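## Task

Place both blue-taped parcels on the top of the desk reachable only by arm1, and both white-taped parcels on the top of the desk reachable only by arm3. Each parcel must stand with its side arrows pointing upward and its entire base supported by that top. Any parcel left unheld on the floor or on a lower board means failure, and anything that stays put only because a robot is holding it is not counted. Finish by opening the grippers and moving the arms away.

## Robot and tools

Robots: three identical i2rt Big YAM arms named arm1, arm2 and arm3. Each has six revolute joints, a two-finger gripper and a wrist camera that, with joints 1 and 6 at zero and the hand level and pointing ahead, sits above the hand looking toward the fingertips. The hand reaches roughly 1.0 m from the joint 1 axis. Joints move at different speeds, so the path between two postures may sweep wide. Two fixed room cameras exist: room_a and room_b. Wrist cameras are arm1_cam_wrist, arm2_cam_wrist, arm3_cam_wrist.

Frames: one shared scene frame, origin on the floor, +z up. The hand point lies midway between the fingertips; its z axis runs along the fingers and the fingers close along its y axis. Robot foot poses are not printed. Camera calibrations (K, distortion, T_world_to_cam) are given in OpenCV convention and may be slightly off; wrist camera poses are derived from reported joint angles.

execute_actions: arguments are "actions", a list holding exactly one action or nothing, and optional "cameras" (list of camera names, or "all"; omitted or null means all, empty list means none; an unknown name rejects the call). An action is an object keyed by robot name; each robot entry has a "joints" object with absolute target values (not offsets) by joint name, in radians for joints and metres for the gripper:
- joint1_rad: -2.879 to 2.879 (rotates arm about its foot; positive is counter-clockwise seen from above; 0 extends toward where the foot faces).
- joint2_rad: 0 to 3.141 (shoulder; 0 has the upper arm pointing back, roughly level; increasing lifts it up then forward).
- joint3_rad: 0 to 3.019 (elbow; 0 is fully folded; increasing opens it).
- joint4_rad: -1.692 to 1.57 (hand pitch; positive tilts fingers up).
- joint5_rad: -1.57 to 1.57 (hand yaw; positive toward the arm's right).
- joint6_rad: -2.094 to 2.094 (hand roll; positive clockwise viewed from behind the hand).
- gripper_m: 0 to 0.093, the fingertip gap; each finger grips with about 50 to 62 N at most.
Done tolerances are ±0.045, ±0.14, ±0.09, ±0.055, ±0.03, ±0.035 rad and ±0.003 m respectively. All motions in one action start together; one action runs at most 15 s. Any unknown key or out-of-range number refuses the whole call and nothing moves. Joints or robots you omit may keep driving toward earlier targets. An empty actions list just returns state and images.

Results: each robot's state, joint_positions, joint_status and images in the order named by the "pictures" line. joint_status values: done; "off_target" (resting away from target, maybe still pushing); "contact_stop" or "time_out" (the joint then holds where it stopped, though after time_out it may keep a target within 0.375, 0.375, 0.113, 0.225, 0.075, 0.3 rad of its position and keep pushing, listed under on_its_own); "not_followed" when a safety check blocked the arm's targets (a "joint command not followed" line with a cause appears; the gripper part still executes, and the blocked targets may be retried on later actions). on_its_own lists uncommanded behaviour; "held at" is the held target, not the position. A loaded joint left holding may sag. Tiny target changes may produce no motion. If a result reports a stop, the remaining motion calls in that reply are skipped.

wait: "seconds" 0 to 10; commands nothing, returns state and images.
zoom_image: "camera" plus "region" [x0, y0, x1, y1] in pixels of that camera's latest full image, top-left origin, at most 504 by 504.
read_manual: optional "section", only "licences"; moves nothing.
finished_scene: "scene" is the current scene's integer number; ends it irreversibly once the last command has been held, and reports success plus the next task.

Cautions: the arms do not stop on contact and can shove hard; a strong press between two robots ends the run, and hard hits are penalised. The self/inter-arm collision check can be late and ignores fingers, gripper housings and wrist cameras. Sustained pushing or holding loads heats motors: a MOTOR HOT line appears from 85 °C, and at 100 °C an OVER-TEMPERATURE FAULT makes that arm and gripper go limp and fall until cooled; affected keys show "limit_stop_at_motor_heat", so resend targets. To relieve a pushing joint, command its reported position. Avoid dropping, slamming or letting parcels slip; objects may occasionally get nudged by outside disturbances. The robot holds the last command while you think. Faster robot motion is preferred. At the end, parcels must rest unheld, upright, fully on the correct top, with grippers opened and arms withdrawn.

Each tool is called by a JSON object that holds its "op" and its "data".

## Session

{"op": "execute_actions", "data": {"actions": []}}

Scene clock: 0.00 s.
arm1.joint_positions: joint1_rad=-0.149 joint2_rad=+0.519 joint3_rad=+1.437 joint4_rad=-1.642 joint5_rad=-0.089 joint6_rad=+0.780 gripper_m=+0.094
arm1.joint_status: not commanded
arm1.hand: x=-0.8929 y=-0.8411 z=+1.3672 quat_wxyz=(-0.410, -0.784, -0.461, +0.067) (m; scene frame)
arm2.joint_positions: joint1_rad=-0.851 joint2_rad=+0.350 joint3_rad=+1.569 joint4_rad=-1.162 joint5_rad=+0.275 joint6_rad=-0.248 gripper_m=+0.095
arm2.joint_status: not commanded
arm2.hand: x=+0.2465 y=-0.1403 z=+1.6442 quat_wxyz=(-0.645, +0.443, -0.531, -0.326) (m; scene frame)
arm3.joint_positions: joint1_rad=-0.567 joint2_rad=+0.611 joint3_rad=+1.477 joint4_rad=-1.247 joint5_rad=-0.048 joint6_rad=+0.738 gripper_m=+0.094
arm3.joint_status: not commanded
arm3.hand: x=+0.8587 y=+0.7144 z=+1.5233 quat_wxyz=(-0.559, -0.638, -0.524, +0.067) (m; scene frame)
pictures: arm1_cam_wrist, arm2_cam_wrist, arm3_cam_wrist, room_a, room_b
camera_calibration (this result's frames):
arm1_cam_wrist: T_world_to_cam=[[-0.780442, 0.230094, -0.581349, 0.287847], [0.295067, 0.955307, -0.0180143, 1.10224], [0.551222, -0.185596, -0.813455, 1.5724], [0, 0, 0, 1]] pos_world=[-0.967328, -0.82738, 1.46627]
arm2_cam_wrist: T_world_to_cam=[[0.886966, -0.405697, 0.220682, -0.637335], [-0.059714, -0.57457, -0.816274, 1.2836], [0.457958, 0.71083, -0.53385, 0.989027], [0, 0, 0, 1]] pos_world=[0.189011, -0.224075, 1.71641]
arm3_cam_wrist: T_world_to_cam=[[-0.743543, -0.181992, -0.643446, 1.75275], [0.054857, 0.942407, -0.32994, -0.215174], [0.666434, -0.280622, -0.690736, 0.802062], [0, 0, 0, 1]] pos_world=[0.780529, 0.746844, 1.61082]
Images, in order (width x height): arm1_cam_wrist 616x616, arm2_cam_wrist 616x616, arm3_cam_wrist 616x616, room_a 672x504, room_b 672x504.

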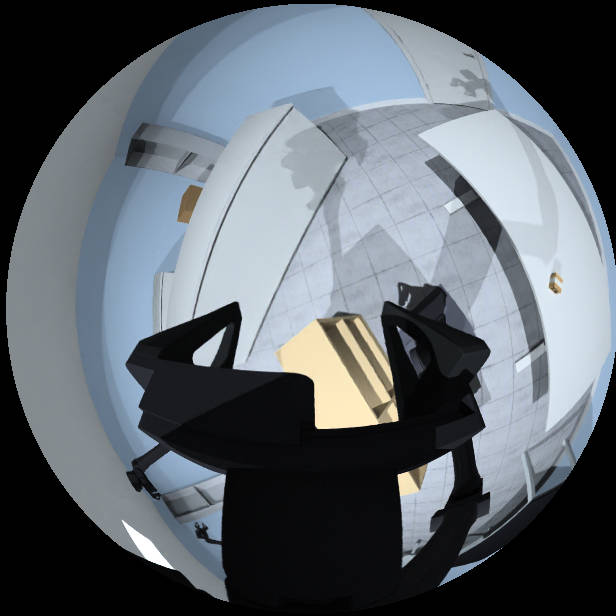

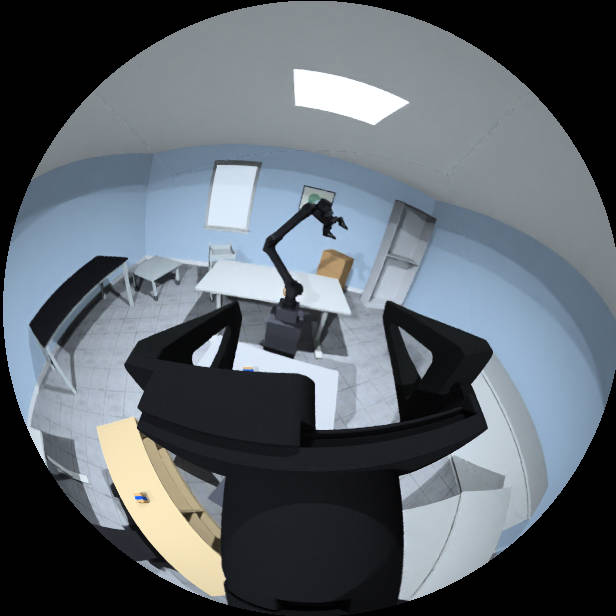

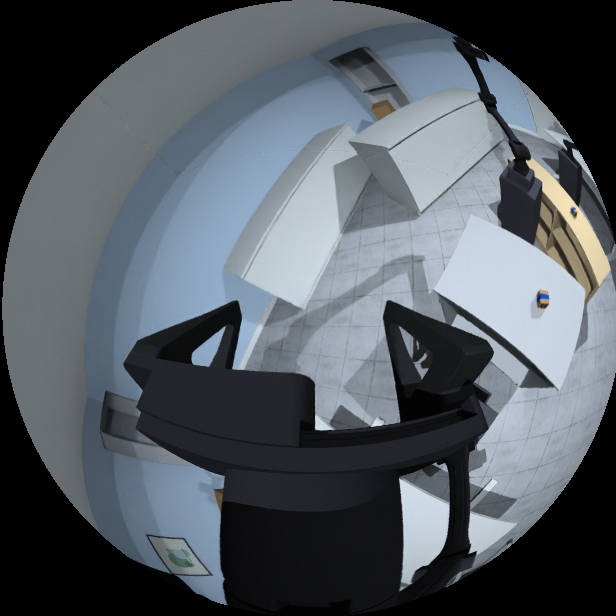

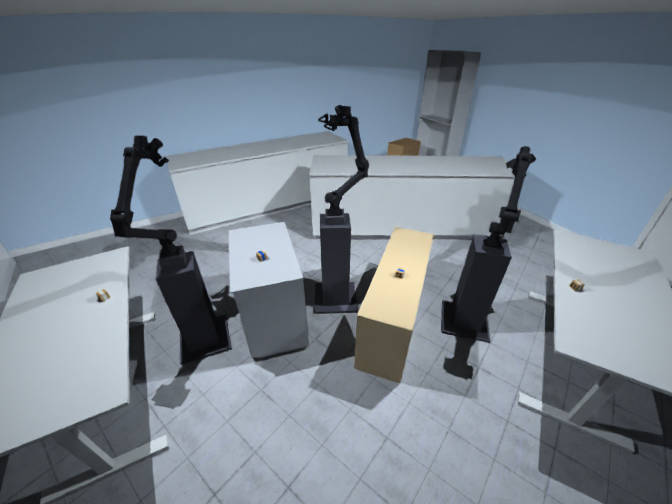

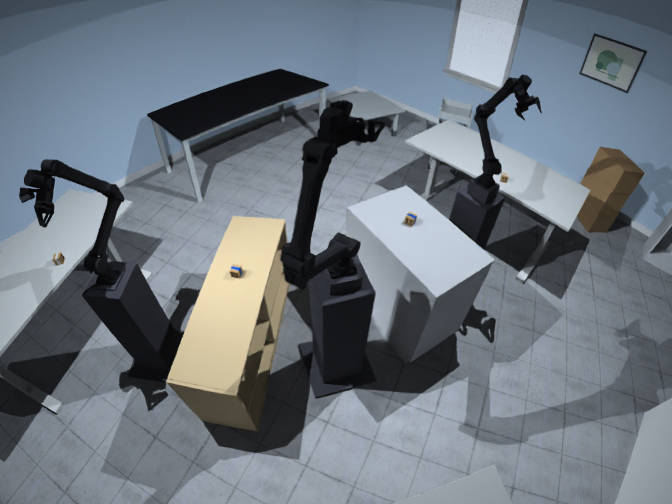

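{"op": "zoom_image", "data": {"camera": "room_b", "region": [35, 240, 85, 275]}}

{"op": "zoom_image", "data": {"camera": "room_b", "region": [210, 255, 260, 290]}}

{"op": "zoom_image", "data": {"camera": "room_b", "region": [385, 200, 435, 235]}}

{"op": "zoom_image", "data": {"camera": "room_b", "region": [480, 160, 530, 195]}}

{"op": "zoom_image", "data": {"camera": "room_a", "region": [552, 268, 602, 303]}}

Region (35, 240, 85, 275) of room_b's 672x504 image, scaled by 10.080, with more detail than that image has; it fills the top 353 rows of this view, and the rest is white.

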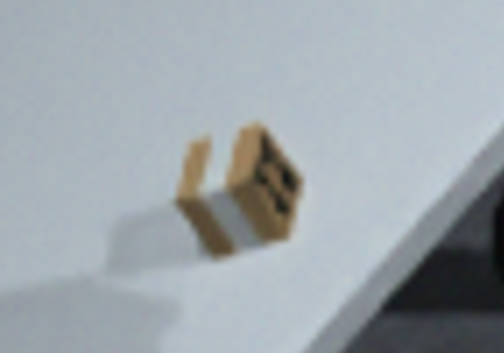

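Region (210, 255, 260, 290) of room_b's 672x504 image, scaled by 10.080, with more detail than that image has; it fills the top 353 rows of this view, and the rest is white.

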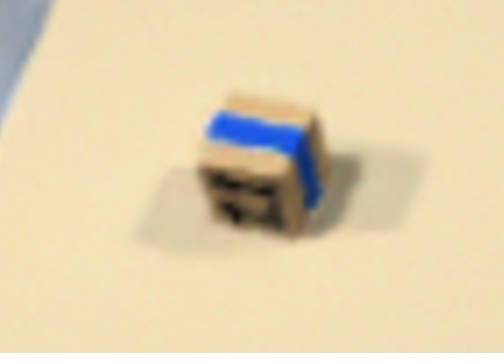

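Region (385, 200, 435, 235) of room_b's 672x504 image, scaled by 10.080, with more detail than that image has; it fills the top 353 rows of this view, and the rest is white.

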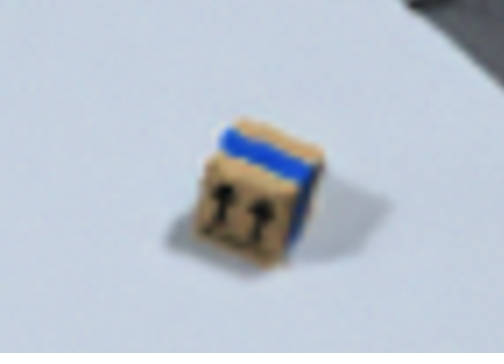

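Region (480, 160, 530, 195) of room_b's 672x504 image, scaled by 10.080, with more detail than that image has; it fills the top 353 rows of this view, and the rest is white.

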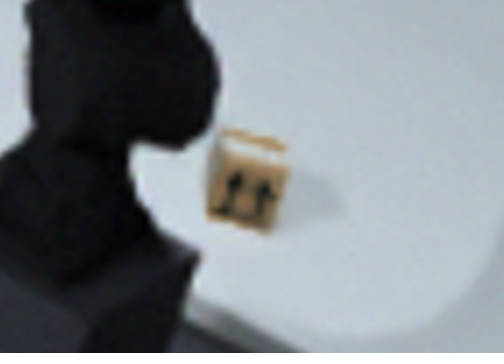

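Region (552, 268, 602, 303) of room_a's 672x504 image, scaled by 10.080, with more detail than that image has; it fills the top 353 rows of this view, and the rest is white.

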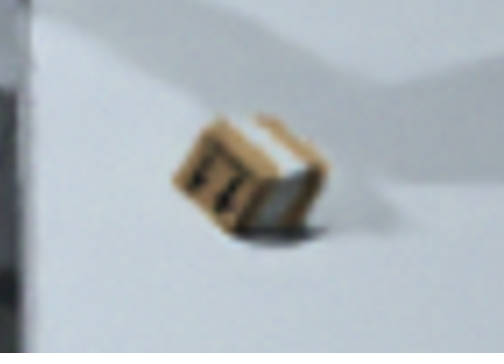

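{"op": "execute_actions", "data": {"actions": [{"arm1":{"joints":{"joint1_rad":-1.94,"joint2_rad":2.25,"joint3_rad":2.0,"joint4_rad":-1.62,"joint5_rad":0,"joint6_rad":0}},"arm2":{"joints":{"joint1_rad":-0.956,"joint2_rad":2.23,"joint3_rad":1.7,"joint4_rad":-1.02,"joint5_rad":0,"joint6_rad":0}},"arm3":{"joints":{"joint1_rad":-0.3,"joint5_rad":0,"joint6_rad":0}}}], "cameras": ["arm1_cam_wrist","arm2_cam_wrist"]}}

Scene clock: 7.43 s.
arm1.joint_positions: joint1_rad=-1.935 joint2_rad=+2.239 joint3_rad=+1.980 joint4_rad=-1.611 joint5_rad=+0.001 joint6_rad=+0.009 gripper_m=+0.094
arm1.joint_status: all done
arm1.hand: x=-1.5392 y=-0.7202 z=+0.8902 quat_wxyz=(+0.002, -0.987, -0.007, -0.158) (m; scene frame)
arm2.joint_positions: joint1_rad=-0.950 joint2_rad=+2.230 joint3_rad=+1.694 joint4_rad=-1.018 joint5_rad=+0.004 joint6_rad=-0.008 gripper_m=+0.095
arm2.joint_status: all done
arm2.hand: x=+0.3329 y=+0.4233 z=+0.8902 quat_wxyz=(-0.002, +0.624, -0.781, -0.003) (m; scene frame)
arm3.joint_positions: joint1_rad=-0.309 joint2_rad=+0.611 joint3_rad=+1.477 joint4_rad=-1.247 joint5_rad=-0.003 joint6_rad=+0.009 gripper_m=+0.094
arm3.joint_status: all done
arm3.hand: x=+0.8987 y=+0.7453 z=+1.5234 quat_wxyz=(-0.521, -0.325, -0.759, +0.214) (m; scene frame)
pictures: arm1_cam_wrist, arm2_cam_wrist
camera_calibration (this result's frames):
arm1_cam_wrist: T_world_to_cam=[[-0.0212536, 0.999761, -0.00505191, 0.688194], [0.592615, 0.0166675, 0.805313, 0.21789], [0.805205, 0.014122, -0.592828, 1.90142], [0, 0, 0, 1]] pos_world=[-1.64553, -0.718513, 0.955221]
arm2_cam_wrist: T_world_to_cam=[[0.974066, -0.226117, 0.00809583, -0.234728], [-0.188647, -0.791855, 0.580843, -0.111733], [-0.124928, -0.567307, -0.813975, 1.13081], [0, 0, 0, 1]] pos_world=[0.348833, 0.499966, 0.987253]
Images, in order (width x height): arm1_cam_wrist 616x616, arm2_cam_wrist 616x616.

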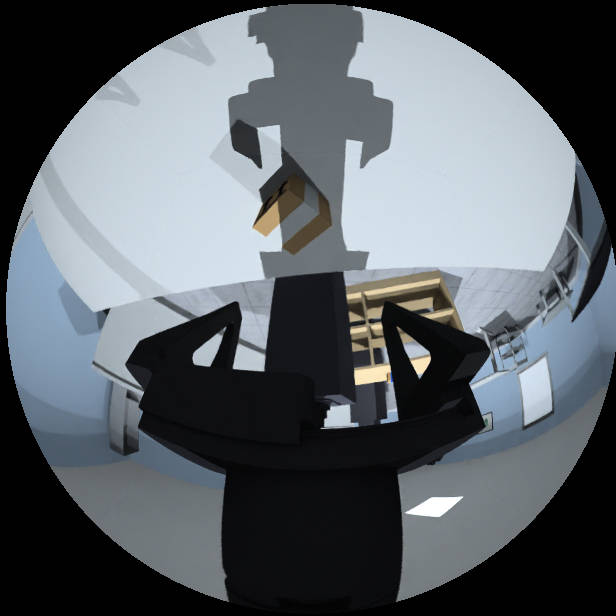

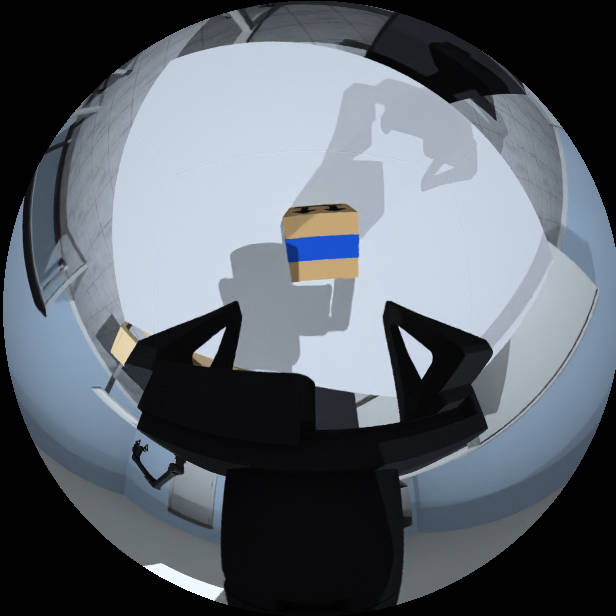

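{"op": "execute_actions", "data": {"actions": [{"arm1":{"joints":{"joint1_rad":-1.9,"joint2_rad":2.136,"joint3_rad":1.64,"joint4_rad":-1.05,"joint6_rad":0.75}},"arm2":{"joints":{"joint1_rad":-0.97,"joint2_rad":2.38,"joint3_rad":1.815,"joint4_rad":-0.97,"joint6_rad":-0.06}}}], "cameras": ["arm1_cam_wrist","arm2_cam_wrist"]}}

Scene clock: 10.80 s.
arm1.joint_positions: joint1_rad=-1.897 joint2_rad=+2.132 joint3_rad=+1.632 joint4_rad=-1.064 joint5_rad=+0.001 joint6_rad=+0.740 gripper_m=+0.094
arm1.joint_status: all done
arm1.hand: x=-1.5484 y=-0.7444 z=+0.8233 quat_wxyz=(+0.001, -0.943, +0.333, -0.005) (m; scene frame)
arm2.joint_positions: joint1_rad=-0.960 joint2_rad=+2.375 joint3_rad=+1.785 joint4_rad=-0.975 joint5_rad=+0.004 joint6_rad=-0.052 gripper_m=+0.095
arm2.joint_status: all done
arm2.hand: x=+0.3440 y=+0.4414 z=+0.8285 quat_wxyz=(+0.002, +0.637, -0.771, +0.000) (m; scene frame)
arm3.joint_positions: joint1_rad=-0.309 joint2_rad=+0.611 joint3_rad=+1.477 joint4_rad=-1.247 joint5_rad=-0.003 joint6_rad=+0.009 gripper_m=+0.094
arm3.joint_status: not commanded
arm3.hand: x=+0.8987 y=+0.7453 z=+1.5234 quat_wxyz=(-0.521, -0.325, -0.759, +0.214) (m; scene frame)
pictures: arm1_cam_wrist, arm2_cam_wrist
camera_calibration (this result's frames):
arm1_cam_wrist: T_world_to_cam=[[0.6216, 0.783334, 0.00102835, 1.54108], [0.633364, -0.503366, 0.587769, 0.132681], [0.460937, -0.364706, -0.809028, 1.23252], [0, 0, 0, 1]] pos_world=[-1.61008, -0.690883, 0.917574]
arm2_cam_wrist: T_world_to_cam=[[0.98121, -0.192776, 0.00803836, -0.258066], [-0.160416, -0.791935, 0.589157, -0.0759822], [-0.107209, -0.579376, -0.807979, 1.08651], [0, 0, 0, 1]] pos_world=[0.357513, 0.519577, 0.924718]
Images, in order (width x height): arm1_cam_wrist 616x616, arm2_cam_wrist 616x616.

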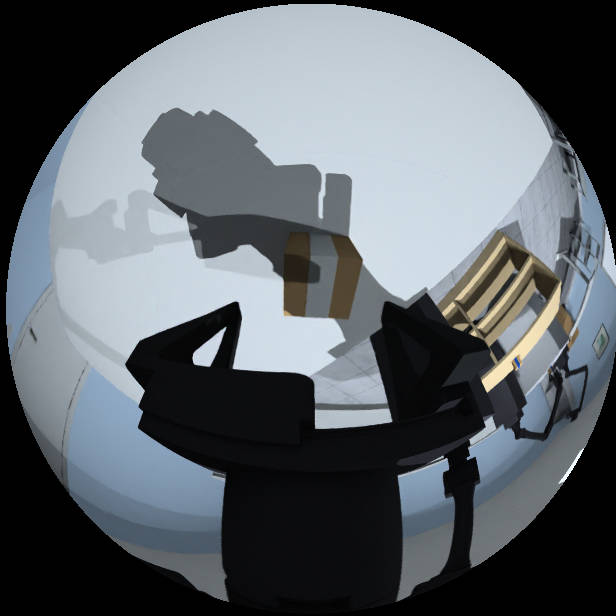

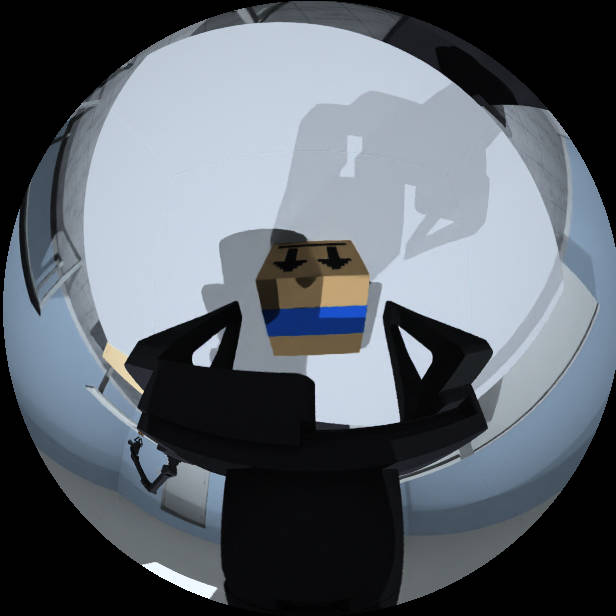

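{"op": "execute_actions", "data": {"actions": [{"arm1":{"joints":{"joint2_rad":2.2,"joint3_rad":1.57,"joint4_rad":-0.93,"joint6_rad":0.82}},"arm2":{"joints":{"joint2_rad":2.435,"joint4_rad":-0.91}}}], "cameras": ["arm1_cam_wrist","arm2_cam_wrist"]}}

Scene clock: 12.67 s.
arm1.joint_positions: joint1_rad=-1.897 joint2_rad=+2.189 joint3_rad=+1.565 joint4_rad=-0.943 joint5_rad=+0.001 joint6_rad=+0.810 gripper_m=+0.094
arm1.joint_status: all done
arm1.hand: x=-1.5370 y=-0.7438 z=+0.7682 quat_wxyz=(+0.002, -0.931, +0.366, -0.007) (m; scene frame)
arm2.joint_positions: joint1_rad=-0.960 joint2_rad=+2.414 joint3_rad=+1.785 joint4_rad=-0.920 joint5_rad=+0.004 joint6_rad=-0.052 gripper_m=+0.095
arm2.joint_status: all done
arm2.hand: x=+0.3446 y=+0.4445 z=+0.8037 quat_wxyz=(-0.004, +0.637, -0.771, -0.005) (m; scene frame)
arm3.joint_positions: joint1_rad=-0.309 joint2_rad=+0.611 joint3_rad=+1.477 joint4_rad=-1.247 joint5_rad=-0.003 joint6_rad=+0.009 gripper_m=+0.094
arm3.joint_status: not commanded
arm3.hand: x=+0.8987 y=+0.7453 z=+1.5234 quat_wxyz=(-0.521, -0.325, -0.759, +0.214) (m; scene frame)
pictures: arm1_cam_wrist, arm2_cam_wrist
camera_calibration (this result's frames):
arm1_cam_wrist: T_world_to_cam=[[0.674705, 0.738074, 0.00434886, 1.57899], [0.594423, -0.546861, 0.589579, 0.064565], [0.437532, -0.395207, -0.807699, 1.12315], [0, 0, 0, 1]] pos_world=[-1.59515, -0.686231, 0.862231]
arm2_cam_wrist: T_world_to_cam=[[0.981159, -0.193001, 0.00877709, -0.258337], [-0.162674, -0.80077, 0.576459, -0.0439026], [-0.104229, -0.567026, -0.817079, 1.06917], [0, 0, 0, 1]] pos_world=[0.357765, 0.521229, 0.901168]
Images, in order (width x height): arm1_cam_wrist 616x616, arm2_cam_wrist 616x616.

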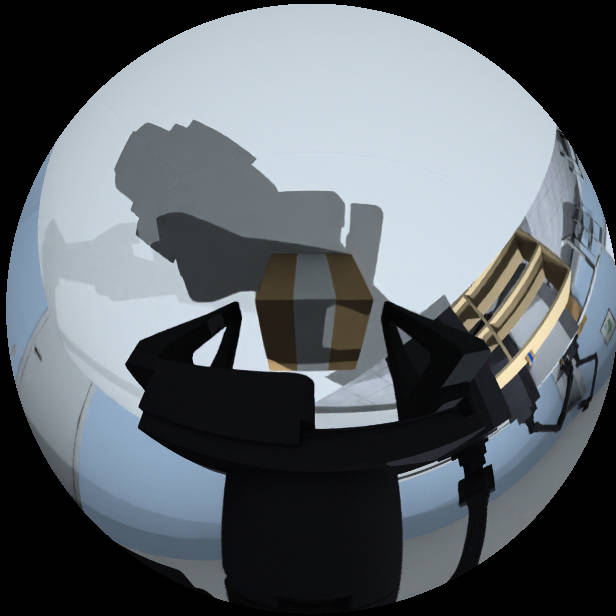

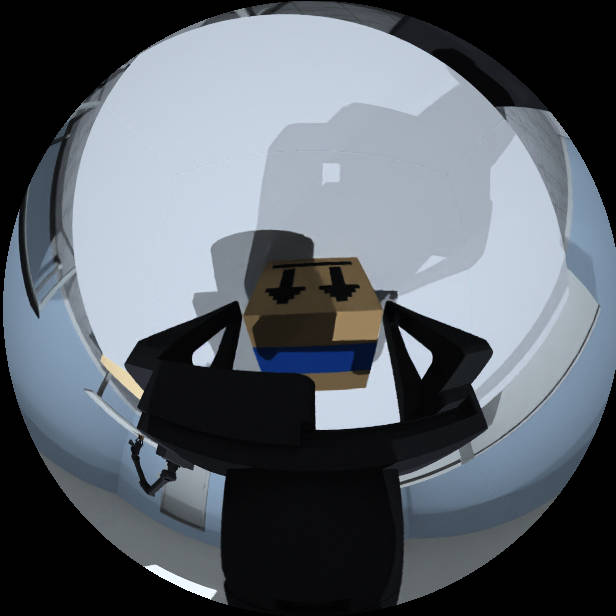

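{"op": "execute_actions", "data": {"actions": [{"arm1":{"joints":{"joint2_rad":2.225,"joint4_rad":-0.91}},"arm2":{"joints":{"gripper_m":0.04}}}], "cameras": []}}

{"op": "execute_actions", "data": {"actions": [{"arm1":{"joints":{"gripper_m":0.04}},"arm2":{"joints":{"joint2_rad":2.2}}}], "cameras": []}}

{"op": "execute_actions", "data": {"actions": [{"arm1":{"joints":{"joint2_rad":1.9}},"arm2":{"joints":{"joint1_rad":1.23,"joint3_rad":1.64,"joint4_rad":-0.6,"joint6_rad":0}}}], "cameras": []}}

{"op": "execute_actions", "data": {"actions": [{"arm1":{"joints":{"joint1_rad":0.4,"joint6_rad":-0.52}},"arm2":{"joints":{"joint2_rad":2.56}}}], "cameras": ["arm2_cam_wrist","room_b"]}}

Scene clock: 15.67 s.
arm1.joint_positions: joint1_rad=-1.897 joint2_rad=+2.195 joint3_rad=+1.565 joint4_rad=-0.924 joint5_rad=+0.001 joint6_rad=+0.811 gripper_m=+0.094
arm1.joint_status: all done
arm1.hand: x=-1.5404 y=-0.7440 z=+0.7643 quat_wxyz=(-0.001, -0.931, +0.366, -0.001) (m; scene frame)
arm2.joint_positions: joint1_rad=-0.960 joint2_rad=+2.414 joint3_rad=+1.785 joint4_rad=-0.920 joint5_rad=+0.003 joint6_rad=-0.053 gripper_m=+0.054
arm2.joint_status: gripper_m off_target (ended at +0.054, target +0.040)
arm2.hand: x=+0.3444 y=+0.4446 z=+0.8037 quat_wxyz=(-0.004, +0.637, -0.770, -0.005) (m; scene frame)
arm3.joint_positions: joint1_rad=-0.309 joint2_rad=+0.611 joint3_rad=+1.477 joint4_rad=-1.247 joint5_rad=-0.003 joint6_rad=+0.009 gripper_m=+0.094
arm3.joint_status: not commanded
arm3.hand: x=+0.8987 y=+0.7453 z=+1.5234 quat_wxyz=(-0.521, -0.325, -0.759, +0.214) (m; scene frame)
pictures: none
No camera images: the call's "cameras" was empty. Leave "cameras" out to get every camera's image.

Scene clock: 17.03 s.
arm1.joint_positions: joint1_rad=-1.897 joint2_rad=+2.195 joint3_rad=+1.565 joint4_rad=-0.923 joint5_rad=+0.001 joint6_rad=+0.811 gripper_m=+0.053
arm1.joint_status: gripper_m off_target (ended at +0.053, target +0.040)
arm1.hand: x=-1.5406 y=-0.7440 z=+0.7643 quat_wxyz=(-0.001, -0.931, +0.366, +0.000) (m; scene frame)
arm2.joint_positions: joint1_rad=-0.960 joint2_rad=+2.183 joint3_rad=+1.796 joint4_rad=-0.916 joint5_rad=+0.003 joint6_rad=-0.053 gripper_m=+0.054
arm2.joint_status: all done
arm2.hand: x=+0.3576 y=+0.4940 z=+0.9625 quat_wxyz=(-0.103, +0.632, -0.764, -0.078) (m; scene frame)
arm3.joint_positions: joint1_rad=-0.309 joint2_rad=+0.611 joint3_rad=+1.477 joint4_rad=-1.247 joint5_rad=-0.003 joint6_rad=+0.009 gripper_m=+0.094
arm3.joint_status: not commanded
arm3.hand: x=+0.8987 y=+0.7453 z=+1.5234 quat_wxyz=(-0.521, -0.325, -0.759, +0.214) (m; scene frame)
pictures: none
No camera images: the call's "cameras" was empty. Leave "cameras" out to get every camera's image.

Scene clock: 19.43 s.
arm1.joint_positions: joint1_rad=-1.897 joint2_rad=+1.884 joint3_rad=+1.554 joint4_rad=-0.921 joint5_rad=+0.001 joint6_rad=+0.811 gripper_m=+0.053
arm1.joint_status: all done
arm1.hand: x=-1.5744 y=-0.7457 z=+0.9495 quat_wxyz=(-0.064, -0.920, +0.362, +0.136) (m; scene frame)
arm2.joint_positions: joint1_rad=+1.236 joint2_rad=+2.199 joint3_rad=+1.641 joint4_rad=-0.599 joint5_rad=-0.001 joint6_rad=-0.006 gripper_m=+0.053
arm2.joint_status: all done
arm2.hand: x=-0.4839 y=-0.4697 z=+0.9259 quat_wxyz=(+0.042, +0.959, +0.189, -0.206) (m; scene frame)
arm3.joint_positions: joint1_rad=-0.309 joint2_rad=+0.611 joint3_rad=+1.477 joint4_rad=-1.247 joint5_rad=-0.003 joint6_rad=+0.009 gripper_m=+0.094
arm3.joint_status: not commanded
arm3.hand: x=+0.8987 y=+0.7453 z=+1.5234 quat_wxyz=(-0.521, -0.325, -0.759, +0.214) (m; scene frame)
pictures: none
No camera images: the call's "cameras" was empty. Leave "cameras" out to get every camera's image.

Scene clock: 21.87 s.
arm1.joint_positions: joint1_rad=+0.402 joint2_rad=+1.889 joint3_rad=+1.554 joint4_rad=-0.913 joint5_rad=-0.001 joint6_rad=-0.510 gripper_m=+0.053
arm1.joint_status: all done
arm1.hand: x=-0.4772 y=-1.1602 z=+0.9664 quat_wxyz=(-0.137, -0.134, -0.977, +0.096) (m; scene frame)
arm2.joint_positions: joint1_rad=+1.236 joint2_rad=+2.569 joint3_rad=+1.616 joint4_rad=-0.602 joint5_rad=-0.001 joint6_rad=-0.006 gripper_m=+0.053
arm2.joint_status: all done
arm2.hand: x=-0.3746 y=-0.4266 z=+0.6767 quat_wxyz=(+0.005, +0.981, +0.194, -0.013) (m; scene frame)
arm3.joint_positions: joint1_rad=-0.309 joint2_rad=+0.611 joint3_rad=+1.477 joint4_rad=-1.247 joint5_rad=-0.003 joint6_rad=+0.008 gripper_m=+0.094
arm3.joint_status: not commanded
arm3.hand: x=+0.8987 y=+0.7453 z=+1.5234 quat_wxyz=(-0.521, -0.325, -0.760, +0.214) (m; scene frame)
pictures: arm2_cam_wrist, room_b
camera_calibration (this result's frames):
arm2_cam_wrist: T_world_to_cam=[[-0.375501, 0.926801, 0.00621759, 0.251488], [0.765986, 0.306555, 0.565057, 0.0427574], [0.521789, 0.216942, -0.825029, 0.970749], [0, 0, 0, 1]] pos_world=[-0.444844, -0.456783, 0.775172]
Images, in order (width x height): arm2_cam_wrist 616x616, room_b 672x504.

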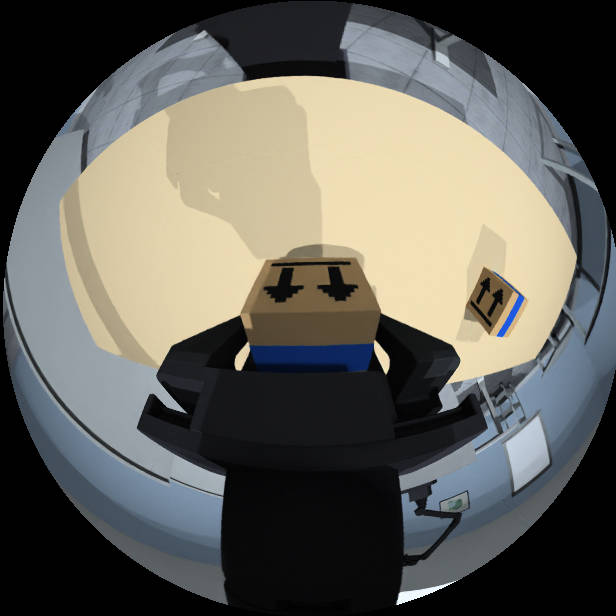

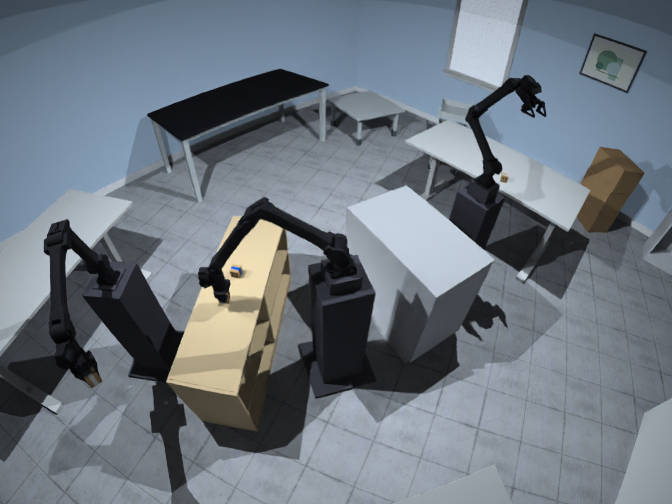

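{"op": "execute_actions", "data": {"actions": [{"arm2":{"joints":{"joint2_rad":2.62,"joint4_rad":-0.56}}}], "cameras": ["arm2_cam_wrist"]}}

Scene clock: 23.57 s.
arm1.joint_positions: joint1_rad=+0.402 joint2_rad=+1.889 joint3_rad=+1.554 joint4_rad=-0.913 joint5_rad=-0.001 joint6_rad=-0.510 gripper_m=+0.053
arm1.joint_status: not commanded
arm1.hand: x=-0.4772 y=-1.1602 z=+0.9664 quat_wxyz=(-0.137, -0.134, -0.977, +0.096) (m; scene frame)
arm2.joint_positions: joint1_rad=+1.236 joint2_rad=+2.603 joint3_rad=+1.616 joint4_rad=-0.571 joint5_rad=-0.001 joint6_rad=-0.006 gripper_m=+0.053
arm2.joint_status: all done
arm2.hand: x=-0.3687 y=-0.4243 z=+0.6571 quat_wxyz=(+0.004, +0.981, +0.194, -0.011) (m; scene frame)
arm3.joint_positions: joint1_rad=-0.309 joint2_rad=+0.611 joint3_rad=+1.477 joint4_rad=-1.247 joint5_rad=-0.003 joint6_rad=+0.008 gripper_m=+0.094
arm3.joint_status: not commanded
arm3.hand: x=+0.8987 y=+0.7453 z=+1.5234 quat_wxyz=(-0.521, -0.325, -0.760, +0.214) (m; scene frame)
pictures: arm2_cam_wrist
camera_calibration (this result's frames):
arm2_cam_wrist: T_world_to_cam=[[-0.375526, 0.926791, 0.00621617, 0.251673], [0.764582, 0.305996, 0.567258, 0.0463857], [0.523827, 0.217773, -0.823517, 0.951157], [0, 0, 0, 1]] pos_world=[-0.439198, -0.454578, 0.755417]
Images, in order (width x height): arm2_cam_wrist 616x616.

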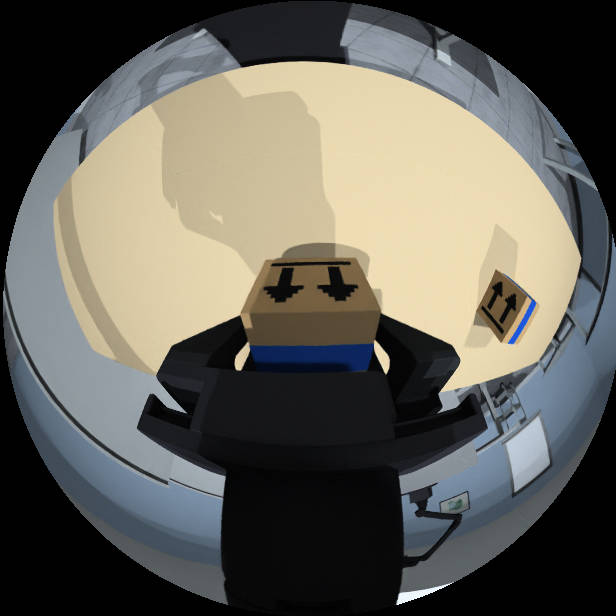

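{"op": "execute_actions", "data": {"actions": [{"arm2":{"joints":{"gripper_m":0.093}}}], "cameras": []}}

{"op": "execute_actions", "data": {"actions": [{"arm1":{"joints":{"joint1_rad":0.75,"joint2_rad":2.1,"joint3_rad":1.67,"joint4_rad":-0.8,"joint6_rad":-0.6}},"arm2":{"joints":{"joint2_rad":2.45,"joint3_rad":1.66,"joint4_rad":-0.76}}}], "cameras": []}}

{"op": "execute_actions", "data": {"actions": [{"arm1":{"joints":{"joint1_rad":1.3,"joint2_rad":2.39}},"arm2":{"joints":{"joint1_rad":0.93,"joint2_rad":2.5,"joint3_rad":1.71,"joint4_rad":-0.75}}}], "cameras": ["arm1_cam_wrist","arm2_cam_wrist","room_b"]}}

Scene clock: 25.60 s.
arm1.joint_positions: joint1_rad=+0.402 joint2_rad=+1.889 joint3_rad=+1.554 joint4_rad=-0.913 joint5_rad=-0.001 joint6_rad=-0.510 gripper_m=+0.053
arm1.joint_status: not commanded
arm1.hand: x=-0.4772 y=-1.1602 z=+0.9664 quat_wxyz=(-0.137, -0.134, -0.977, +0.096) (m; scene frame)
arm2.joint_positions: joint1_rad=+1.236 joint2_rad=+2.603 joint3_rad=+1.616 joint4_rad=-0.571 joint5_rad=-0.001 joint6_rad=-0.006 gripper_m=+0.093
arm2.joint_status: all done
arm2.hand: x=-0.3687 y=-0.4243 z=+0.6571 quat_wxyz=(+0.004, +0.981, +0.194, -0.011) (m; scene frame)
arm3.joint_positions: joint1_rad=-0.309 joint2_rad=+0.611 joint3_rad=+1.477 joint4_rad=-1.247 joint5_rad=-0.003 joint6_rad=+0.008 gripper_m=+0.094
arm3.joint_status: not commanded
arm3.hand: x=+0.8987 y=+0.7453 z=+1.5234 quat_wxyz=(-0.521, -0.325, -0.760, +0.214) (m; scene frame)
pictures: none
No camera images: the call's "cameras" was empty. Leave "cameras" out to get every camera's image.

Scene clock: 27.40 s.
arm1.joint_positions: joint1_rad=+0.747 joint2_rad=+2.112 joint3_rad=+1.642 joint4_rad=-0.809 joint5_rad=+0.000 joint6_rad=-0.592 gripper_m=+0.053
arm1.joint_status: all done
arm1.hand: x=-0.3107 y=-0.9978 z=+0.8703 quat_wxyz=(-0.135, +0.076, -0.985, +0.073) (m; scene frame)
arm2.joint_positions: joint1_rad=+1.236 joint2_rad=+2.429 joint3_rad=+1.645 joint4_rad=-0.751 joint5_rad=-0.001 joint6_rad=-0.006 gripper_m=+0.093
arm2.joint_status: all done
arm2.hand: x=-0.4014 y=-0.4370 z=+0.7668 quat_wxyz=(+0.007, +0.981, +0.194, -0.022) (m; scene frame)
arm3.joint_positions: joint1_rad=-0.309 joint2_rad=+0.611 joint3_rad=+1.477 joint4_rad=-1.247 joint5_rad=-0.003 joint6_rad=+0.008 gripper_m=+0.094
arm3.joint_status: not commanded
arm3.hand: x=+0.8987 y=+0.7453 z=+1.5234 quat_wxyz=(-0.521, -0.325, -0.760, +0.214) (m; scene frame)
pictures: none
No camera images: the call's "cameras" was empty. Leave "cameras" out to get every camera's image.

Scene clock: 29.33 s.
arm1.joint_positions: joint1_rad=+1.299 joint2_rad=+2.414 joint3_rad=+1.653 joint4_rad=-0.804 joint5_rad=+0.000 joint6_rad=-0.594 gripper_m=+0.053
arm1.joint_status: all done
arm1.hand: x=-0.3052 y=-0.6354 z=+0.6811 quat_wxyz=(-0.011, +0.347, -0.938, +0.005) (m; scene frame)
arm2.joint_positions: joint1_rad=+0.936 joint2_rad=+2.478 joint3_rad=+1.679 joint4_rad=-0.751 joint5_rad=+0.001 joint6_rad=-0.005 gripper_m=+0.093
arm2.joint_status: all done
arm2.hand: x=-0.4470 y=-0.2531 z=+0.7452 quat_wxyz=(+0.003, +0.999, +0.044, -0.015) (m; scene frame)
arm3.joint_positions: joint1_rad=-0.309 joint2_rad=+0.611 joint3_rad=+1.477 joint4_rad=-1.247 joint5_rad=-0.003 joint6_rad=+0.008 gripper_m=+0.094
arm3.joint_status: not commanded
arm3.hand: x=+0.8987 y=+0.7453 z=+1.5234 quat_wxyz=(-0.521, -0.325, -0.760, +0.214) (m; scene frame)
pictures: arm1_cam_wrist, arm2_cam_wrist, room_b
camera_calibration (this result's frames):
arm1_cam_wrist: T_world_to_cam=[[0.657251, -0.75358, 0.0117912, -0.289952], [-0.625186, -0.536398, 0.566939, -0.907176], [-0.420909, -0.379993, -0.823676, 0.315328], [0, 0, 0, 1]] pos_world=[-0.243858, -0.585287, 0.77746]
arm2_cam_wrist: T_world_to_cam=[[-0.0833943, 0.996501, 0.00552671, 0.211839], [0.824113, 0.0658474, 0.562585, -0.0267942], [0.560253, 0.051471, -0.826721, 1.00396], [0, 0, 0, 1]] pos_world=[-0.522723, -0.261008, 0.843897]
Images, in order (width x height): arm1_cam_wrist 616x616, arm2_cam_wrist 616x616, room_b 672x504.

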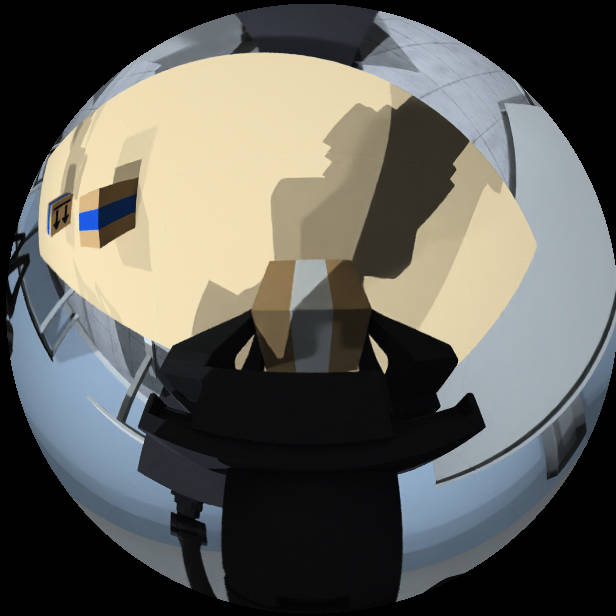

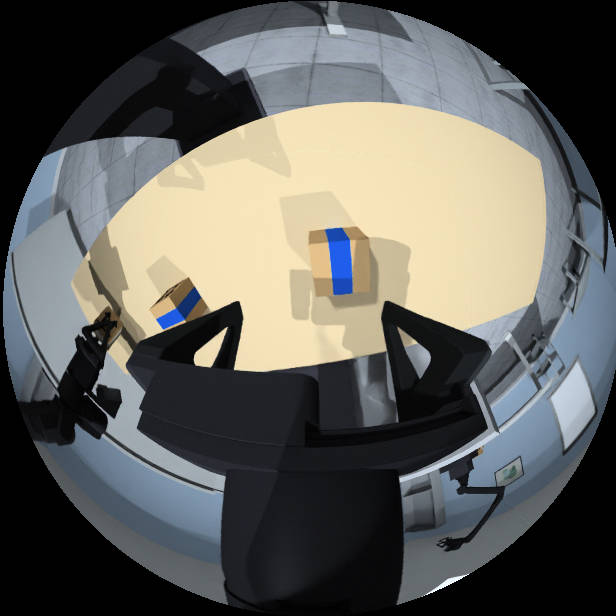

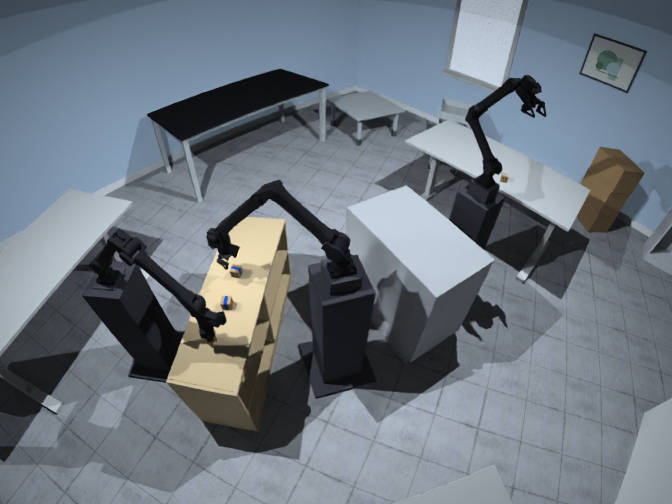

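{"op": "execute_actions", "data": {"actions": [{"arm1":{"joints":{"joint2_rad":2.465,"joint4_rad":-0.75}},"arm2":{"joints":{"joint1_rad":0.888,"joint2_rad":2.65,"joint3_rad":1.8,"joint4_rad":-0.68,"joint6_rad":-0.2}}}], "cameras": ["arm1_cam_wrist","arm2_cam_wrist"]}}

Scene clock: 31.63 s.
arm1.joint_positions: joint1_rad=+1.299 joint2_rad=+2.446 joint3_rad=+1.653 joint4_rad=-0.764 joint5_rad=+0.000 joint6_rad=-0.594 gripper_m=+0.053
arm1.joint_status: all done
arm1.hand: x=-0.3051 y=-0.6355 z=+0.6618 quat_wxyz=(-0.015, +0.347, -0.938, +0.006) (m; scene frame)
arm2.joint_positions: joint1_rad=+0.887 joint2_rad=+2.649 joint3_rad=+1.782 joint4_rad=-0.685 joint5_rad=+0.001 joint6_rad=-0.192 gripper_m=+0.093
arm2.joint_status: all done
arm2.hand: x=-0.4554 y=-0.2230 z=+0.6672 quat_wxyz=(+0.002, +0.993, +0.113, -0.014) (m; scene frame)
arm3.joint_positions: joint1_rad=-0.309 joint2_rad=+0.611 joint3_rad=+1.477 joint4_rad=-1.247 joint5_rad=-0.003 joint6_rad=+0.008 gripper_m=+0.094
arm3.joint_status: not commanded
arm3.hand: x=+0.8987 y=+0.7453 z=+1.5234 quat_wxyz=(-0.521, -0.325, -0.760, +0.214) (m; scene frame)
pictures: arm1_cam_wrist, arm2_cam_wrist
camera_calibration (this result's frames):
arm1_cam_wrist: T_world_to_cam=[[0.657154, -0.753575, 0.0165415, -0.293], [-0.629873, -0.536961, 0.561188, -0.894168], [-0.414015, -0.379206, -0.827523, 0.304581], [0, 0, 0, 1]] pos_world=[-0.244565, -0.585432, 0.758691]
arm2_cam_wrist: T_world_to_cam=[[-0.220083, 0.975426, 0.0103828, 0.111392], [0.807034, 0.17609, 0.563638, 0.0381487], [0.547959, 0.132427, -0.825956, 0.95465], [0, 0, 0, 1]] pos_world=[-0.529381, -0.241793, 0.765841]
Images, in order (width x height): arm1_cam_wrist 616x616, arm2_cam_wrist 616x616.

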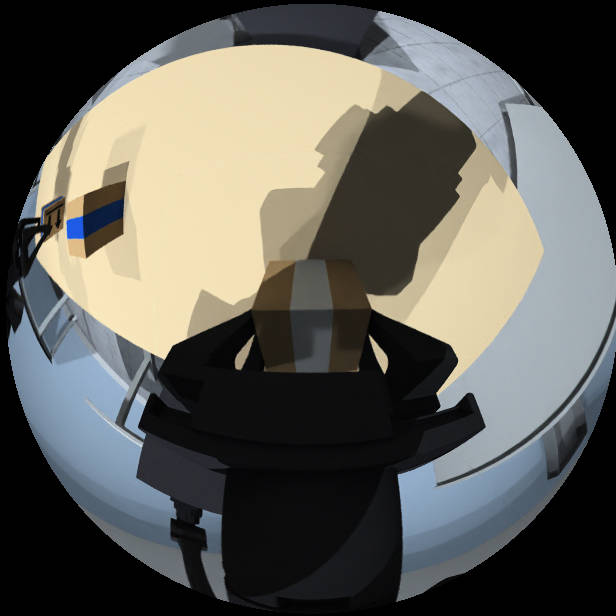

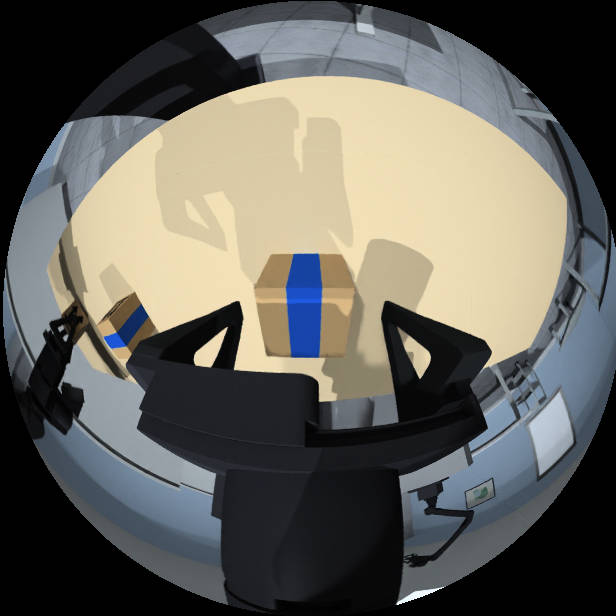

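{"op": "execute_actions", "data": {"actions": [{"arm1":{"joints":{"joint2_rad":2.495,"joint4_rad":-0.73}},"arm2":{"joints":{"joint2_rad":2.7,"joint4_rad":-0.65}}}], "cameras": []}}

{"op": "execute_actions", "data": {"actions": [{"arm1":{"joints":{"gripper_m":0.093}},"arm2":{"joints":{"gripper_m":0.04}}}], "cameras": []}}

{"op": "execute_actions", "data": {"actions": [{"arm1":{"joints":{"joint2_rad":2.2,"joint3_rad":1.6,"joint4_rad":-0.95}},"arm2":{"joints":{"joint6_rad":-0.76}}}], "cameras": ["arm2_cam_wrist"]}}

Scene clock: 34.03 s.
arm1.joint_positions: joint1_rad=+1.299 joint2_rad=+2.458 joint3_rad=+1.653 joint4_rad=-0.743 joint5_rad=+0.002 joint6_rad=-0.594 gripper_m=+0.053
arm1.joint_status: all done
arm1.hand: x=-0.3040 y=-0.6356 z=+0.6543 quat_wxyz=(-0.019, +0.347, -0.938, +0.007) (m; scene frame)
arm2.joint_positions: joint1_rad=+0.887 joint2_rad=+2.677 joint3_rad=+1.782 joint4_rad=-0.660 joint5_rad=+0.001 joint6_rad=-0.192 gripper_m=+0.093
arm2.joint_status: all done
arm2.hand: x=-0.4496 y=-0.2229 z=+0.6499 quat_wxyz=(+0.002, +0.993, +0.114, -0.012) (m; scene frame)
arm3.joint_positions: joint1_rad=-0.309 joint2_rad=+0.611 joint3_rad=+1.477 joint4_rad=-1.247 joint5_rad=-0.003 joint6_rad=+0.008 gripper_m=+0.094
arm3.joint_status: not commanded
arm3.hand: x=+0.8987 y=+0.7453 z=+1.5234 quat_wxyz=(-0.521, -0.325, -0.760, +0.214) (m; scene frame)
pictures: none
No camera images: the call's "cameras" was empty. Leave "cameras" out to get every camera's image.

Scene clock: 34.63 s.
arm1.joint_positions: joint1_rad=+1.299 joint2_rad=+2.466 joint3_rad=+1.653 joint4_rad=-0.742 joint5_rad=+0.002 joint6_rad=-0.594 gripper_m=+0.093
arm1.joint_status: all done
arm1.hand: x=-0.3062 y=-0.6358 z=+0.6499 quat_wxyz=(-0.016, +0.347, -0.938, +0.006) (m; scene frame)
arm2.joint_positions: joint1_rad=+0.887 joint2_rad=+2.677 joint3_rad=+1.782 joint4_rad=-0.659 joint5_rad=+0.001 joint6_rad=-0.193 gripper_m=+0.053
arm2.joint_status: gripper_m off_target (ended at +0.053, target +0.040)
arm2.hand: x=-0.4498 y=-0.2230 z=+0.6499 quat_wxyz=(+0.002, +0.993, +0.114, -0.013) (m; scene frame)
arm3.joint_positions: joint1_rad=-0.309 joint2_rad=+0.611 joint3_rad=+1.477 joint4_rad=-1.247 joint5_rad=-0.003 joint6_rad=+0.008 gripper_m=+0.094
arm3.joint_status: not commanded
arm3.hand: x=+0.8987 y=+0.7453 z=+1.5234 quat_wxyz=(-0.521, -0.325, -0.760, +0.214) (m; scene frame)
pictures: none
No camera images: the call's "cameras" was empty. Leave "cameras" out to get every camera's image.

Scene clock: 36.20 s.
arm1.joint_positions: joint1_rad=+1.299 joint2_rad=+2.174 joint3_rad=+1.589 joint4_rad=-0.937 joint5_rad=+0.002 joint6_rad=-0.594 gripper_m=+0.093
arm1.joint_status: all done
arm1.hand: x=-0.3123 y=-0.6360 z=+0.8055 quat_wxyz=(-0.031, +0.347, -0.937, +0.010) (m; scene frame)
arm2.joint_positions: joint1_rad=+0.887 joint2_rad=+2.677 joint3_rad=+1.782 joint4_rad=-0.659 joint5_rad=+0.001 joint6_rad=-0.751 gripper_m=+0.053
arm2.joint_status: all done
arm2.hand: x=-0.4498 y=-0.2230 z=+0.6499 quat_wxyz=(-0.002, +0.924, +0.383, -0.013) (m; scene frame)
arm3.joint_positions: joint1_rad=-0.309 joint2_rad=+0.611 joint3_rad=+1.477 joint4_rad=-1.247 joint5_rad=-0.003 joint6_rad=+0.008 gripper_m=+0.094
arm3.joint_status: not commanded
arm3.hand: x=+0.8987 y=+0.7453 z=+1.5234 quat_wxyz=(-0.521, -0.325, -0.760, +0.214) (m; scene frame)
pictures: arm2_cam_wrist
camera_calibration (this result's frames):
arm2_cam_wrist: T_world_to_cam=[[-0.703587, 0.710223, 0.0234068, -0.172302], [0.593822, 0.569544, 0.568326, 0.0321495], [0.390307, 0.413767, -0.82247, 0.926847], [0, 0, 0, 1]] pos_world=[-0.502076, -0.279436, 0.748066]
Images, in order (width x height): arm2_cam_wrist 616x616.

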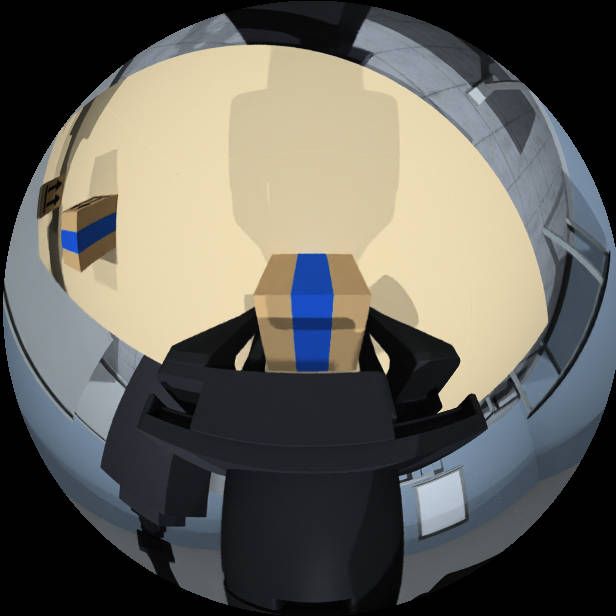

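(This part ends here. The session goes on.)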